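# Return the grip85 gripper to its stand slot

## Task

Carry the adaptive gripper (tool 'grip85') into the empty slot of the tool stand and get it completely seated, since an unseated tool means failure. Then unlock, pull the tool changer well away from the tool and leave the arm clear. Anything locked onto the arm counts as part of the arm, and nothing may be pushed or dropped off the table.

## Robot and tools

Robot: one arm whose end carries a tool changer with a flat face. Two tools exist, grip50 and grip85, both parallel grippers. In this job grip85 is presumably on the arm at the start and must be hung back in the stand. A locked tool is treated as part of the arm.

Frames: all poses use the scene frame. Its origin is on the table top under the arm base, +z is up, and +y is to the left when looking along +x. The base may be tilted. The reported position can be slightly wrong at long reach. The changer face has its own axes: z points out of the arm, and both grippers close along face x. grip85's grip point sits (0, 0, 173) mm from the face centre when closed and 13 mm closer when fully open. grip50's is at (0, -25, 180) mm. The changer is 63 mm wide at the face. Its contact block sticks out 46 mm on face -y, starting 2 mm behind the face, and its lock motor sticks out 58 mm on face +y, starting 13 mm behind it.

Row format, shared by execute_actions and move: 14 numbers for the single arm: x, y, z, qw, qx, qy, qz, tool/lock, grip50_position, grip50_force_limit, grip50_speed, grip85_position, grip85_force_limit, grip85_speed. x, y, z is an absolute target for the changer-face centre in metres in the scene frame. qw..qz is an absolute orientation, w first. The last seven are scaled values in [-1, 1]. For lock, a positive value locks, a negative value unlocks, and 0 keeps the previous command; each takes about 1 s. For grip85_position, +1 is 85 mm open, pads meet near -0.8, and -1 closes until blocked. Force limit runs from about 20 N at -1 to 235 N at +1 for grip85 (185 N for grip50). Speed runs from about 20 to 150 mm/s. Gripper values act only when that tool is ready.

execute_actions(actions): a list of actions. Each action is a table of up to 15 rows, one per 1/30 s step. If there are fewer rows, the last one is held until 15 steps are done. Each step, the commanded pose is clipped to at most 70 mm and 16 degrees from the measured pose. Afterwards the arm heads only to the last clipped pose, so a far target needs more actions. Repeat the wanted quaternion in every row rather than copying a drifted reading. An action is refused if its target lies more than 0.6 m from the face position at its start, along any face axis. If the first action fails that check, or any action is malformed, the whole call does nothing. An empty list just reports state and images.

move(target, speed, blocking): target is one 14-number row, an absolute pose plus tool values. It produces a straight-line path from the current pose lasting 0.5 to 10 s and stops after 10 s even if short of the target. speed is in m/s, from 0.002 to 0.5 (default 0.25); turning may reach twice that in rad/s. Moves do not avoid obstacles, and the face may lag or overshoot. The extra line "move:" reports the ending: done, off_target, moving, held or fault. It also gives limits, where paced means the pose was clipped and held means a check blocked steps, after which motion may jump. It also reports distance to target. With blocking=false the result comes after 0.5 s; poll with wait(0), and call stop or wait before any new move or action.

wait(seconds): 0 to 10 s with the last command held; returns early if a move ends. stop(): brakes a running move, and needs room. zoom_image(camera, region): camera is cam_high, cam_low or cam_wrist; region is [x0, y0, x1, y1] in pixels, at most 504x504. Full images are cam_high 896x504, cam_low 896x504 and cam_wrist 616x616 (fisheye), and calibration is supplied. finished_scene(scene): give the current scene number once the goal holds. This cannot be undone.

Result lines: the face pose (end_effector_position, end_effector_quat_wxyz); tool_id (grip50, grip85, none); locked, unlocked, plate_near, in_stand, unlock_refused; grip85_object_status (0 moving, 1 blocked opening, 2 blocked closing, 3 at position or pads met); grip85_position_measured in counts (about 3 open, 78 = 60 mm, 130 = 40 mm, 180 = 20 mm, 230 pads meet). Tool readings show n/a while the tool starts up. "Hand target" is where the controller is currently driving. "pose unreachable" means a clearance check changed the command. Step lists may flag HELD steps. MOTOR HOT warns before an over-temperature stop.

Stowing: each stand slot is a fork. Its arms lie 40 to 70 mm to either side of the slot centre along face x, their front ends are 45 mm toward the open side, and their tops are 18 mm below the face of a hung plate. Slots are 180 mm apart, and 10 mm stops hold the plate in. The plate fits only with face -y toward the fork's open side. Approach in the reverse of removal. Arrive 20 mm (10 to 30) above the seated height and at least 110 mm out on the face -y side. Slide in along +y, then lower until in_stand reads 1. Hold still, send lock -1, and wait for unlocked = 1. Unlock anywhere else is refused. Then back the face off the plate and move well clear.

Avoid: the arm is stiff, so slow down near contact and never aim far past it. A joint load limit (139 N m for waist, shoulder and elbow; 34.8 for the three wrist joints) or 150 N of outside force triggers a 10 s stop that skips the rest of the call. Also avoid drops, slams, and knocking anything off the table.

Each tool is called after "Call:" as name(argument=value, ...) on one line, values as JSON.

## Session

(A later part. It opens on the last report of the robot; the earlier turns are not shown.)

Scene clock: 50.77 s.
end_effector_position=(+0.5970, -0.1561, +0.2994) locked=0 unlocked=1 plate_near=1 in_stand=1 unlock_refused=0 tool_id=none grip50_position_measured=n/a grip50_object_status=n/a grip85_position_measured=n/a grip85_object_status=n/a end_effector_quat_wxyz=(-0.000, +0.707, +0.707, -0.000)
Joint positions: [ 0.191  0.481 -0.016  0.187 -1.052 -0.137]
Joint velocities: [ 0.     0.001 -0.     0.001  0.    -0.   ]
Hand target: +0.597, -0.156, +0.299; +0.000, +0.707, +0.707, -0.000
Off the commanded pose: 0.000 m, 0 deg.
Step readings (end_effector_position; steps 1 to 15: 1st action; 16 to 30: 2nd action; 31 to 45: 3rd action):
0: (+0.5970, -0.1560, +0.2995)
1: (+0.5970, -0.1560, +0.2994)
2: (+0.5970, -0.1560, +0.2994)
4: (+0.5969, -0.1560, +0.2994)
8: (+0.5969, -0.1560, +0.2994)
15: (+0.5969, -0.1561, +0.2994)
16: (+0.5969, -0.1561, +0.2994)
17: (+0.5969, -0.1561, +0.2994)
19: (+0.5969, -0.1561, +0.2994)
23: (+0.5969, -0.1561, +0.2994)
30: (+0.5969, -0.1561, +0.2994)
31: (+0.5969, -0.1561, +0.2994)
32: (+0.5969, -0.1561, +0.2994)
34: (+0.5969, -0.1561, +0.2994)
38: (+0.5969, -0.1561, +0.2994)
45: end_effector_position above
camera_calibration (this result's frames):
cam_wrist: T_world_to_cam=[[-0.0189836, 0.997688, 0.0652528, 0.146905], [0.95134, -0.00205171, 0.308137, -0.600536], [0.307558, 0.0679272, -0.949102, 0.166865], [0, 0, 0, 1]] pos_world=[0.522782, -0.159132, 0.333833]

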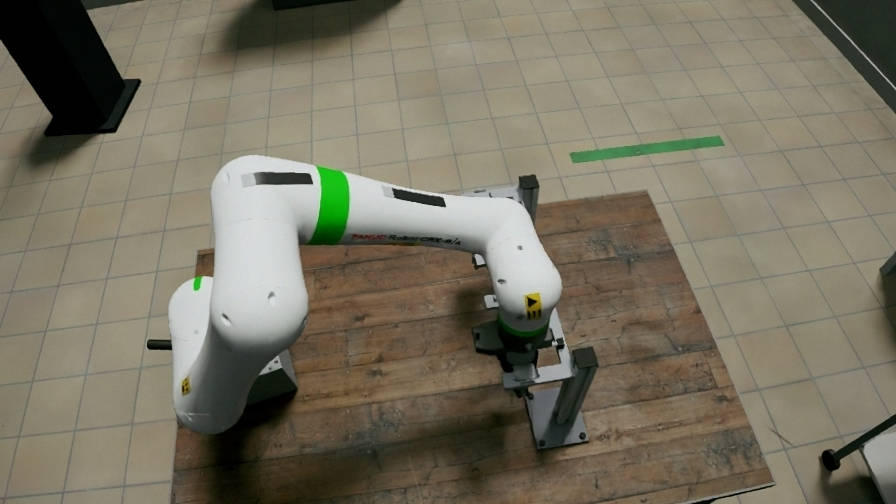

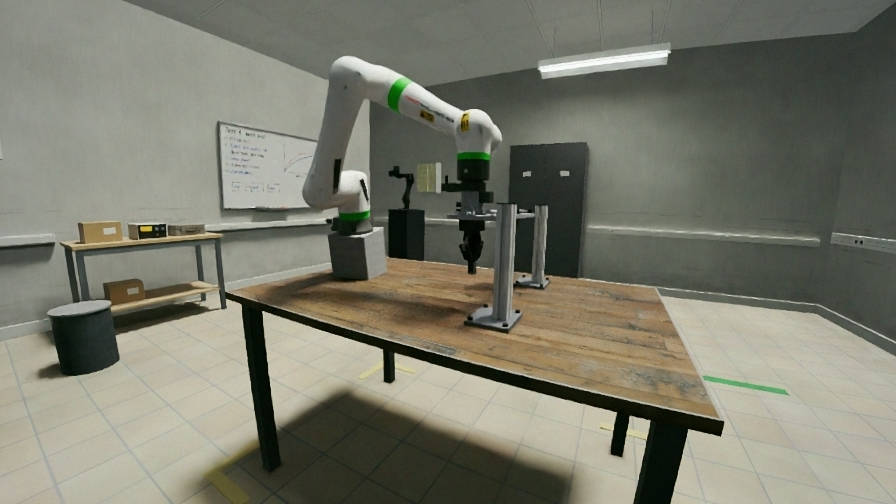

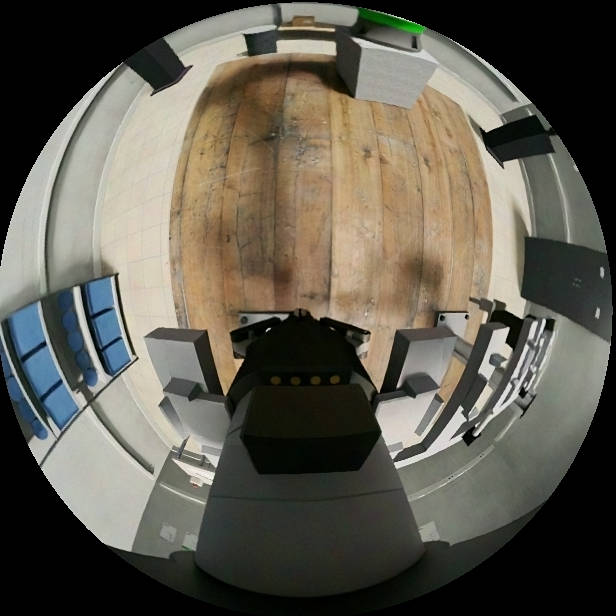

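Call:
move(target=[0.597,-0.156,0.33,0,0.707,0.707,0,-1,1,0,0,-0.8,0,1], speed=0.08)

Call:
move(target=[0.55,-0.15,0.50,0,0.707,0.707,0,-1,1,0,0,-0.8,0,1], speed=0.4)

Call:
zoom_image(camera="cam_high", region=[470, 290, 610, 420])

Scene clock: 51.57 s.
end_effector_position=(+0.5971, -0.1560, +0.3300) locked=0 unlocked=1 plate_near=0 in_stand=0 unlock_refused=0 tool_id=none grip50_position_measured=n/a grip50_object_status=n/a grip85_position_measured=n/a grip85_object_status=n/a end_effector_quat_wxyz=(-0.000, +0.707, +0.707, +0.000)
Joint positions: [ 0.2    0.447  0.013  0.181 -1.115 -0.133]
Joint velocities: [-0.    -0.001  0.001 -0.001  0.001  0.   ]
Hand target: +0.597, -0.156, +0.330; -0.000, +0.707, +0.707, +0.000
Off the commanded pose: 0.000 m, 0 deg.
move: done
camera_calibration (this result's frames):
cam_wrist: T_world_to_cam=[[-0.019213, 0.997677, 0.065363, 0.144924], [0.951306, -0.00187449, 0.308242, -0.61005], [0.307648, 0.0681025, -0.94906, 0.195762], [0, 0, 0, 1]] pos_world=[0.522903, -0.159063, 0.36436]

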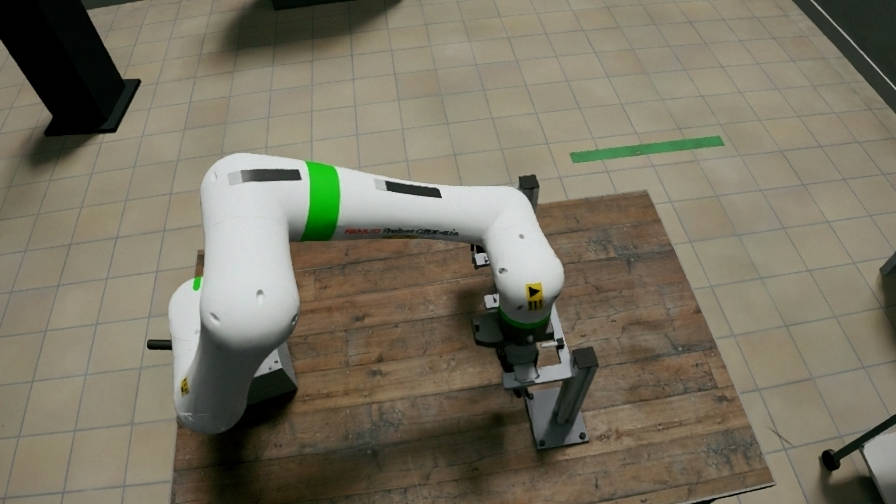

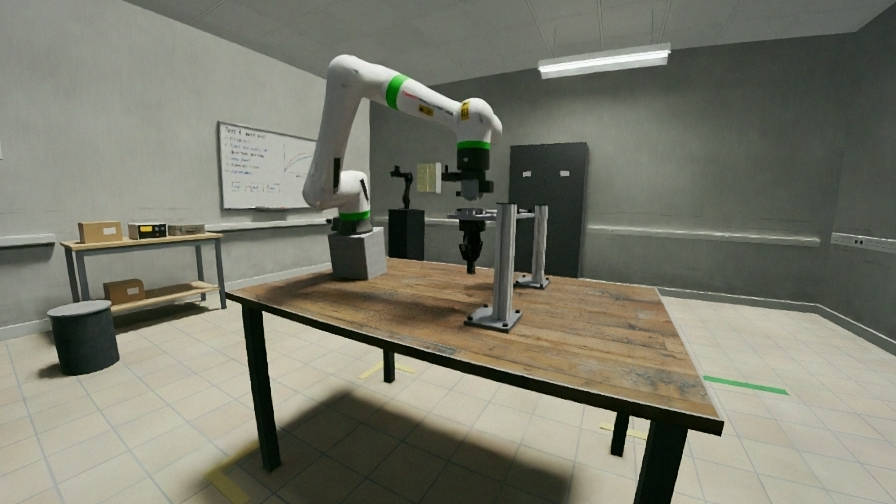

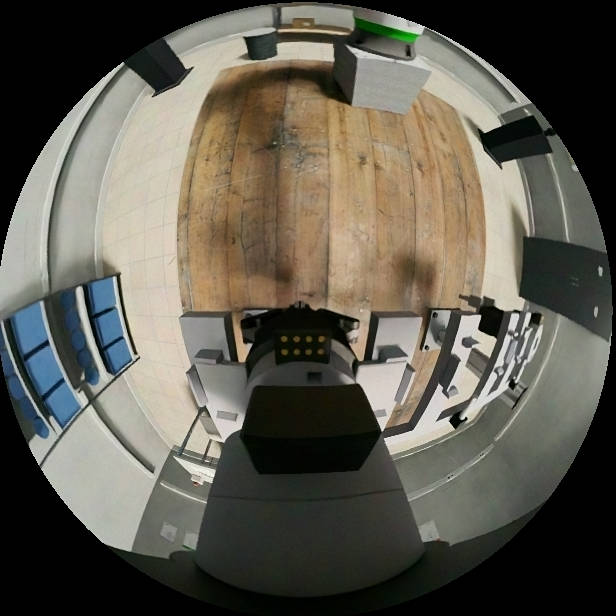

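Scene clock: 52.47 s.
end_effector_position=(+0.5507, -0.1497, +0.4999) locked=0 unlocked=1 plate_near=0 in_stand=0 unlock_refused=0 tool_id=none grip50_position_measured=n/a grip50_object_status=n/a grip85_position_measured=n/a grip85_object_status=n/a end_effector_quat_wxyz=(-0.000, +0.707, +0.707, +0.000)
Joint positions: [ 0.27   0.219  0.111  0.165 -1.448 -0.143]
Joint velocities: [ 0.    -0.     0.001 -0.001  0.     0.   ]
Hand target: +0.551, -0.150, +0.500; -0.000, +0.707, +0.707, -0.000
Off the commanded pose: 0.001 m, 0 deg.
move: done
camera_calibration (this result's frames):
cam_wrist: T_world_to_cam=[[-0.0199476, 0.997656, 0.065454, 0.127048], [0.951343, -0.00119424, 0.308132, -0.618125], [0.307488, 0.0684157, -0.949089, 0.371085], [0, 0, 0, 1]] pos_world=[0.476479, -0.152877, 0.534341]

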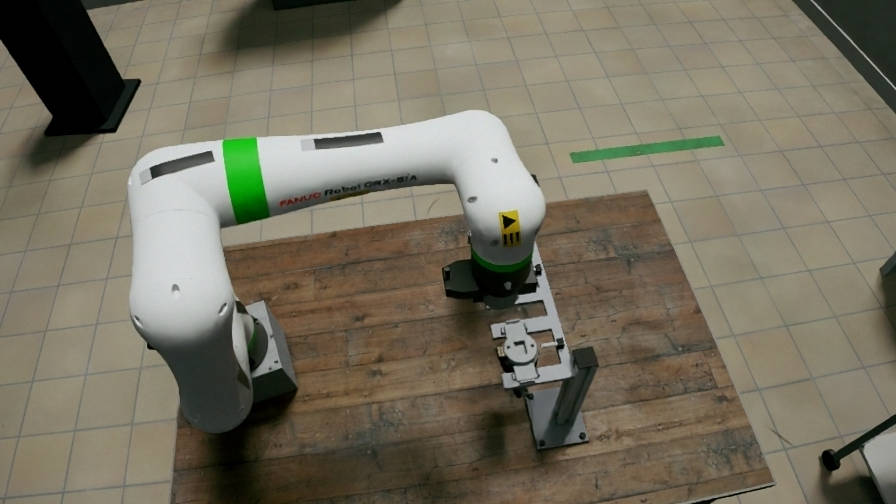

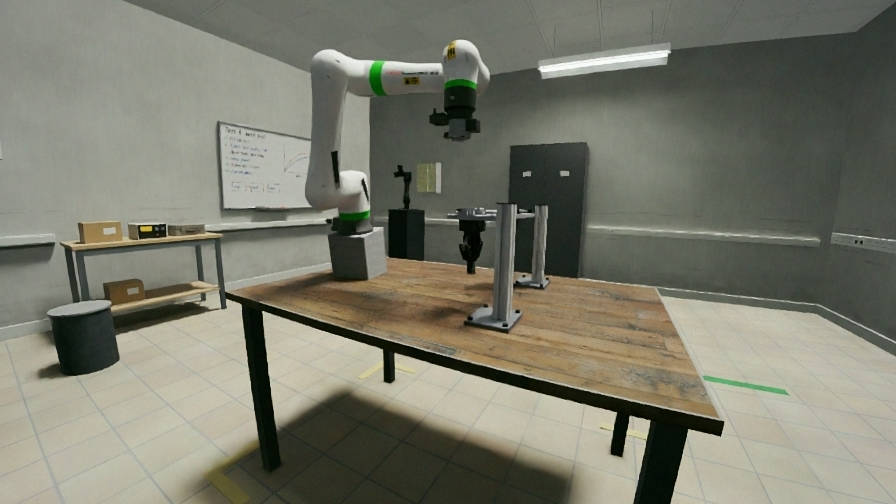

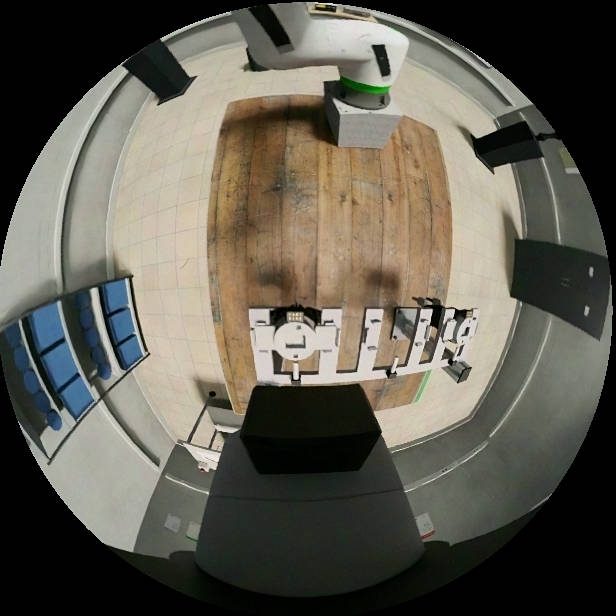

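Region (470, 290, 610, 420) of cam_high's 896x504 image, scaled by 3.600, with more detail than that image has; it fills the top 468 rows of this view, and the rest is white.

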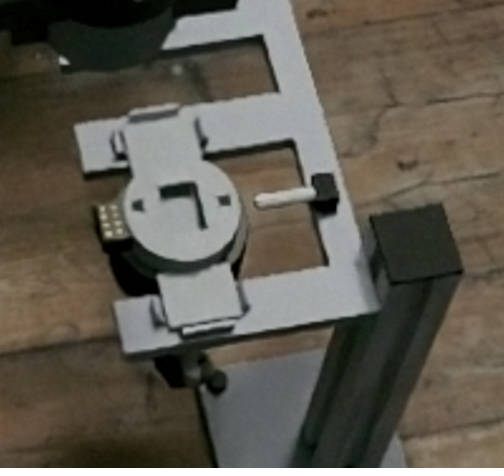

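Call:
finished_scene(scene=1)

The scene is finished: the task was done.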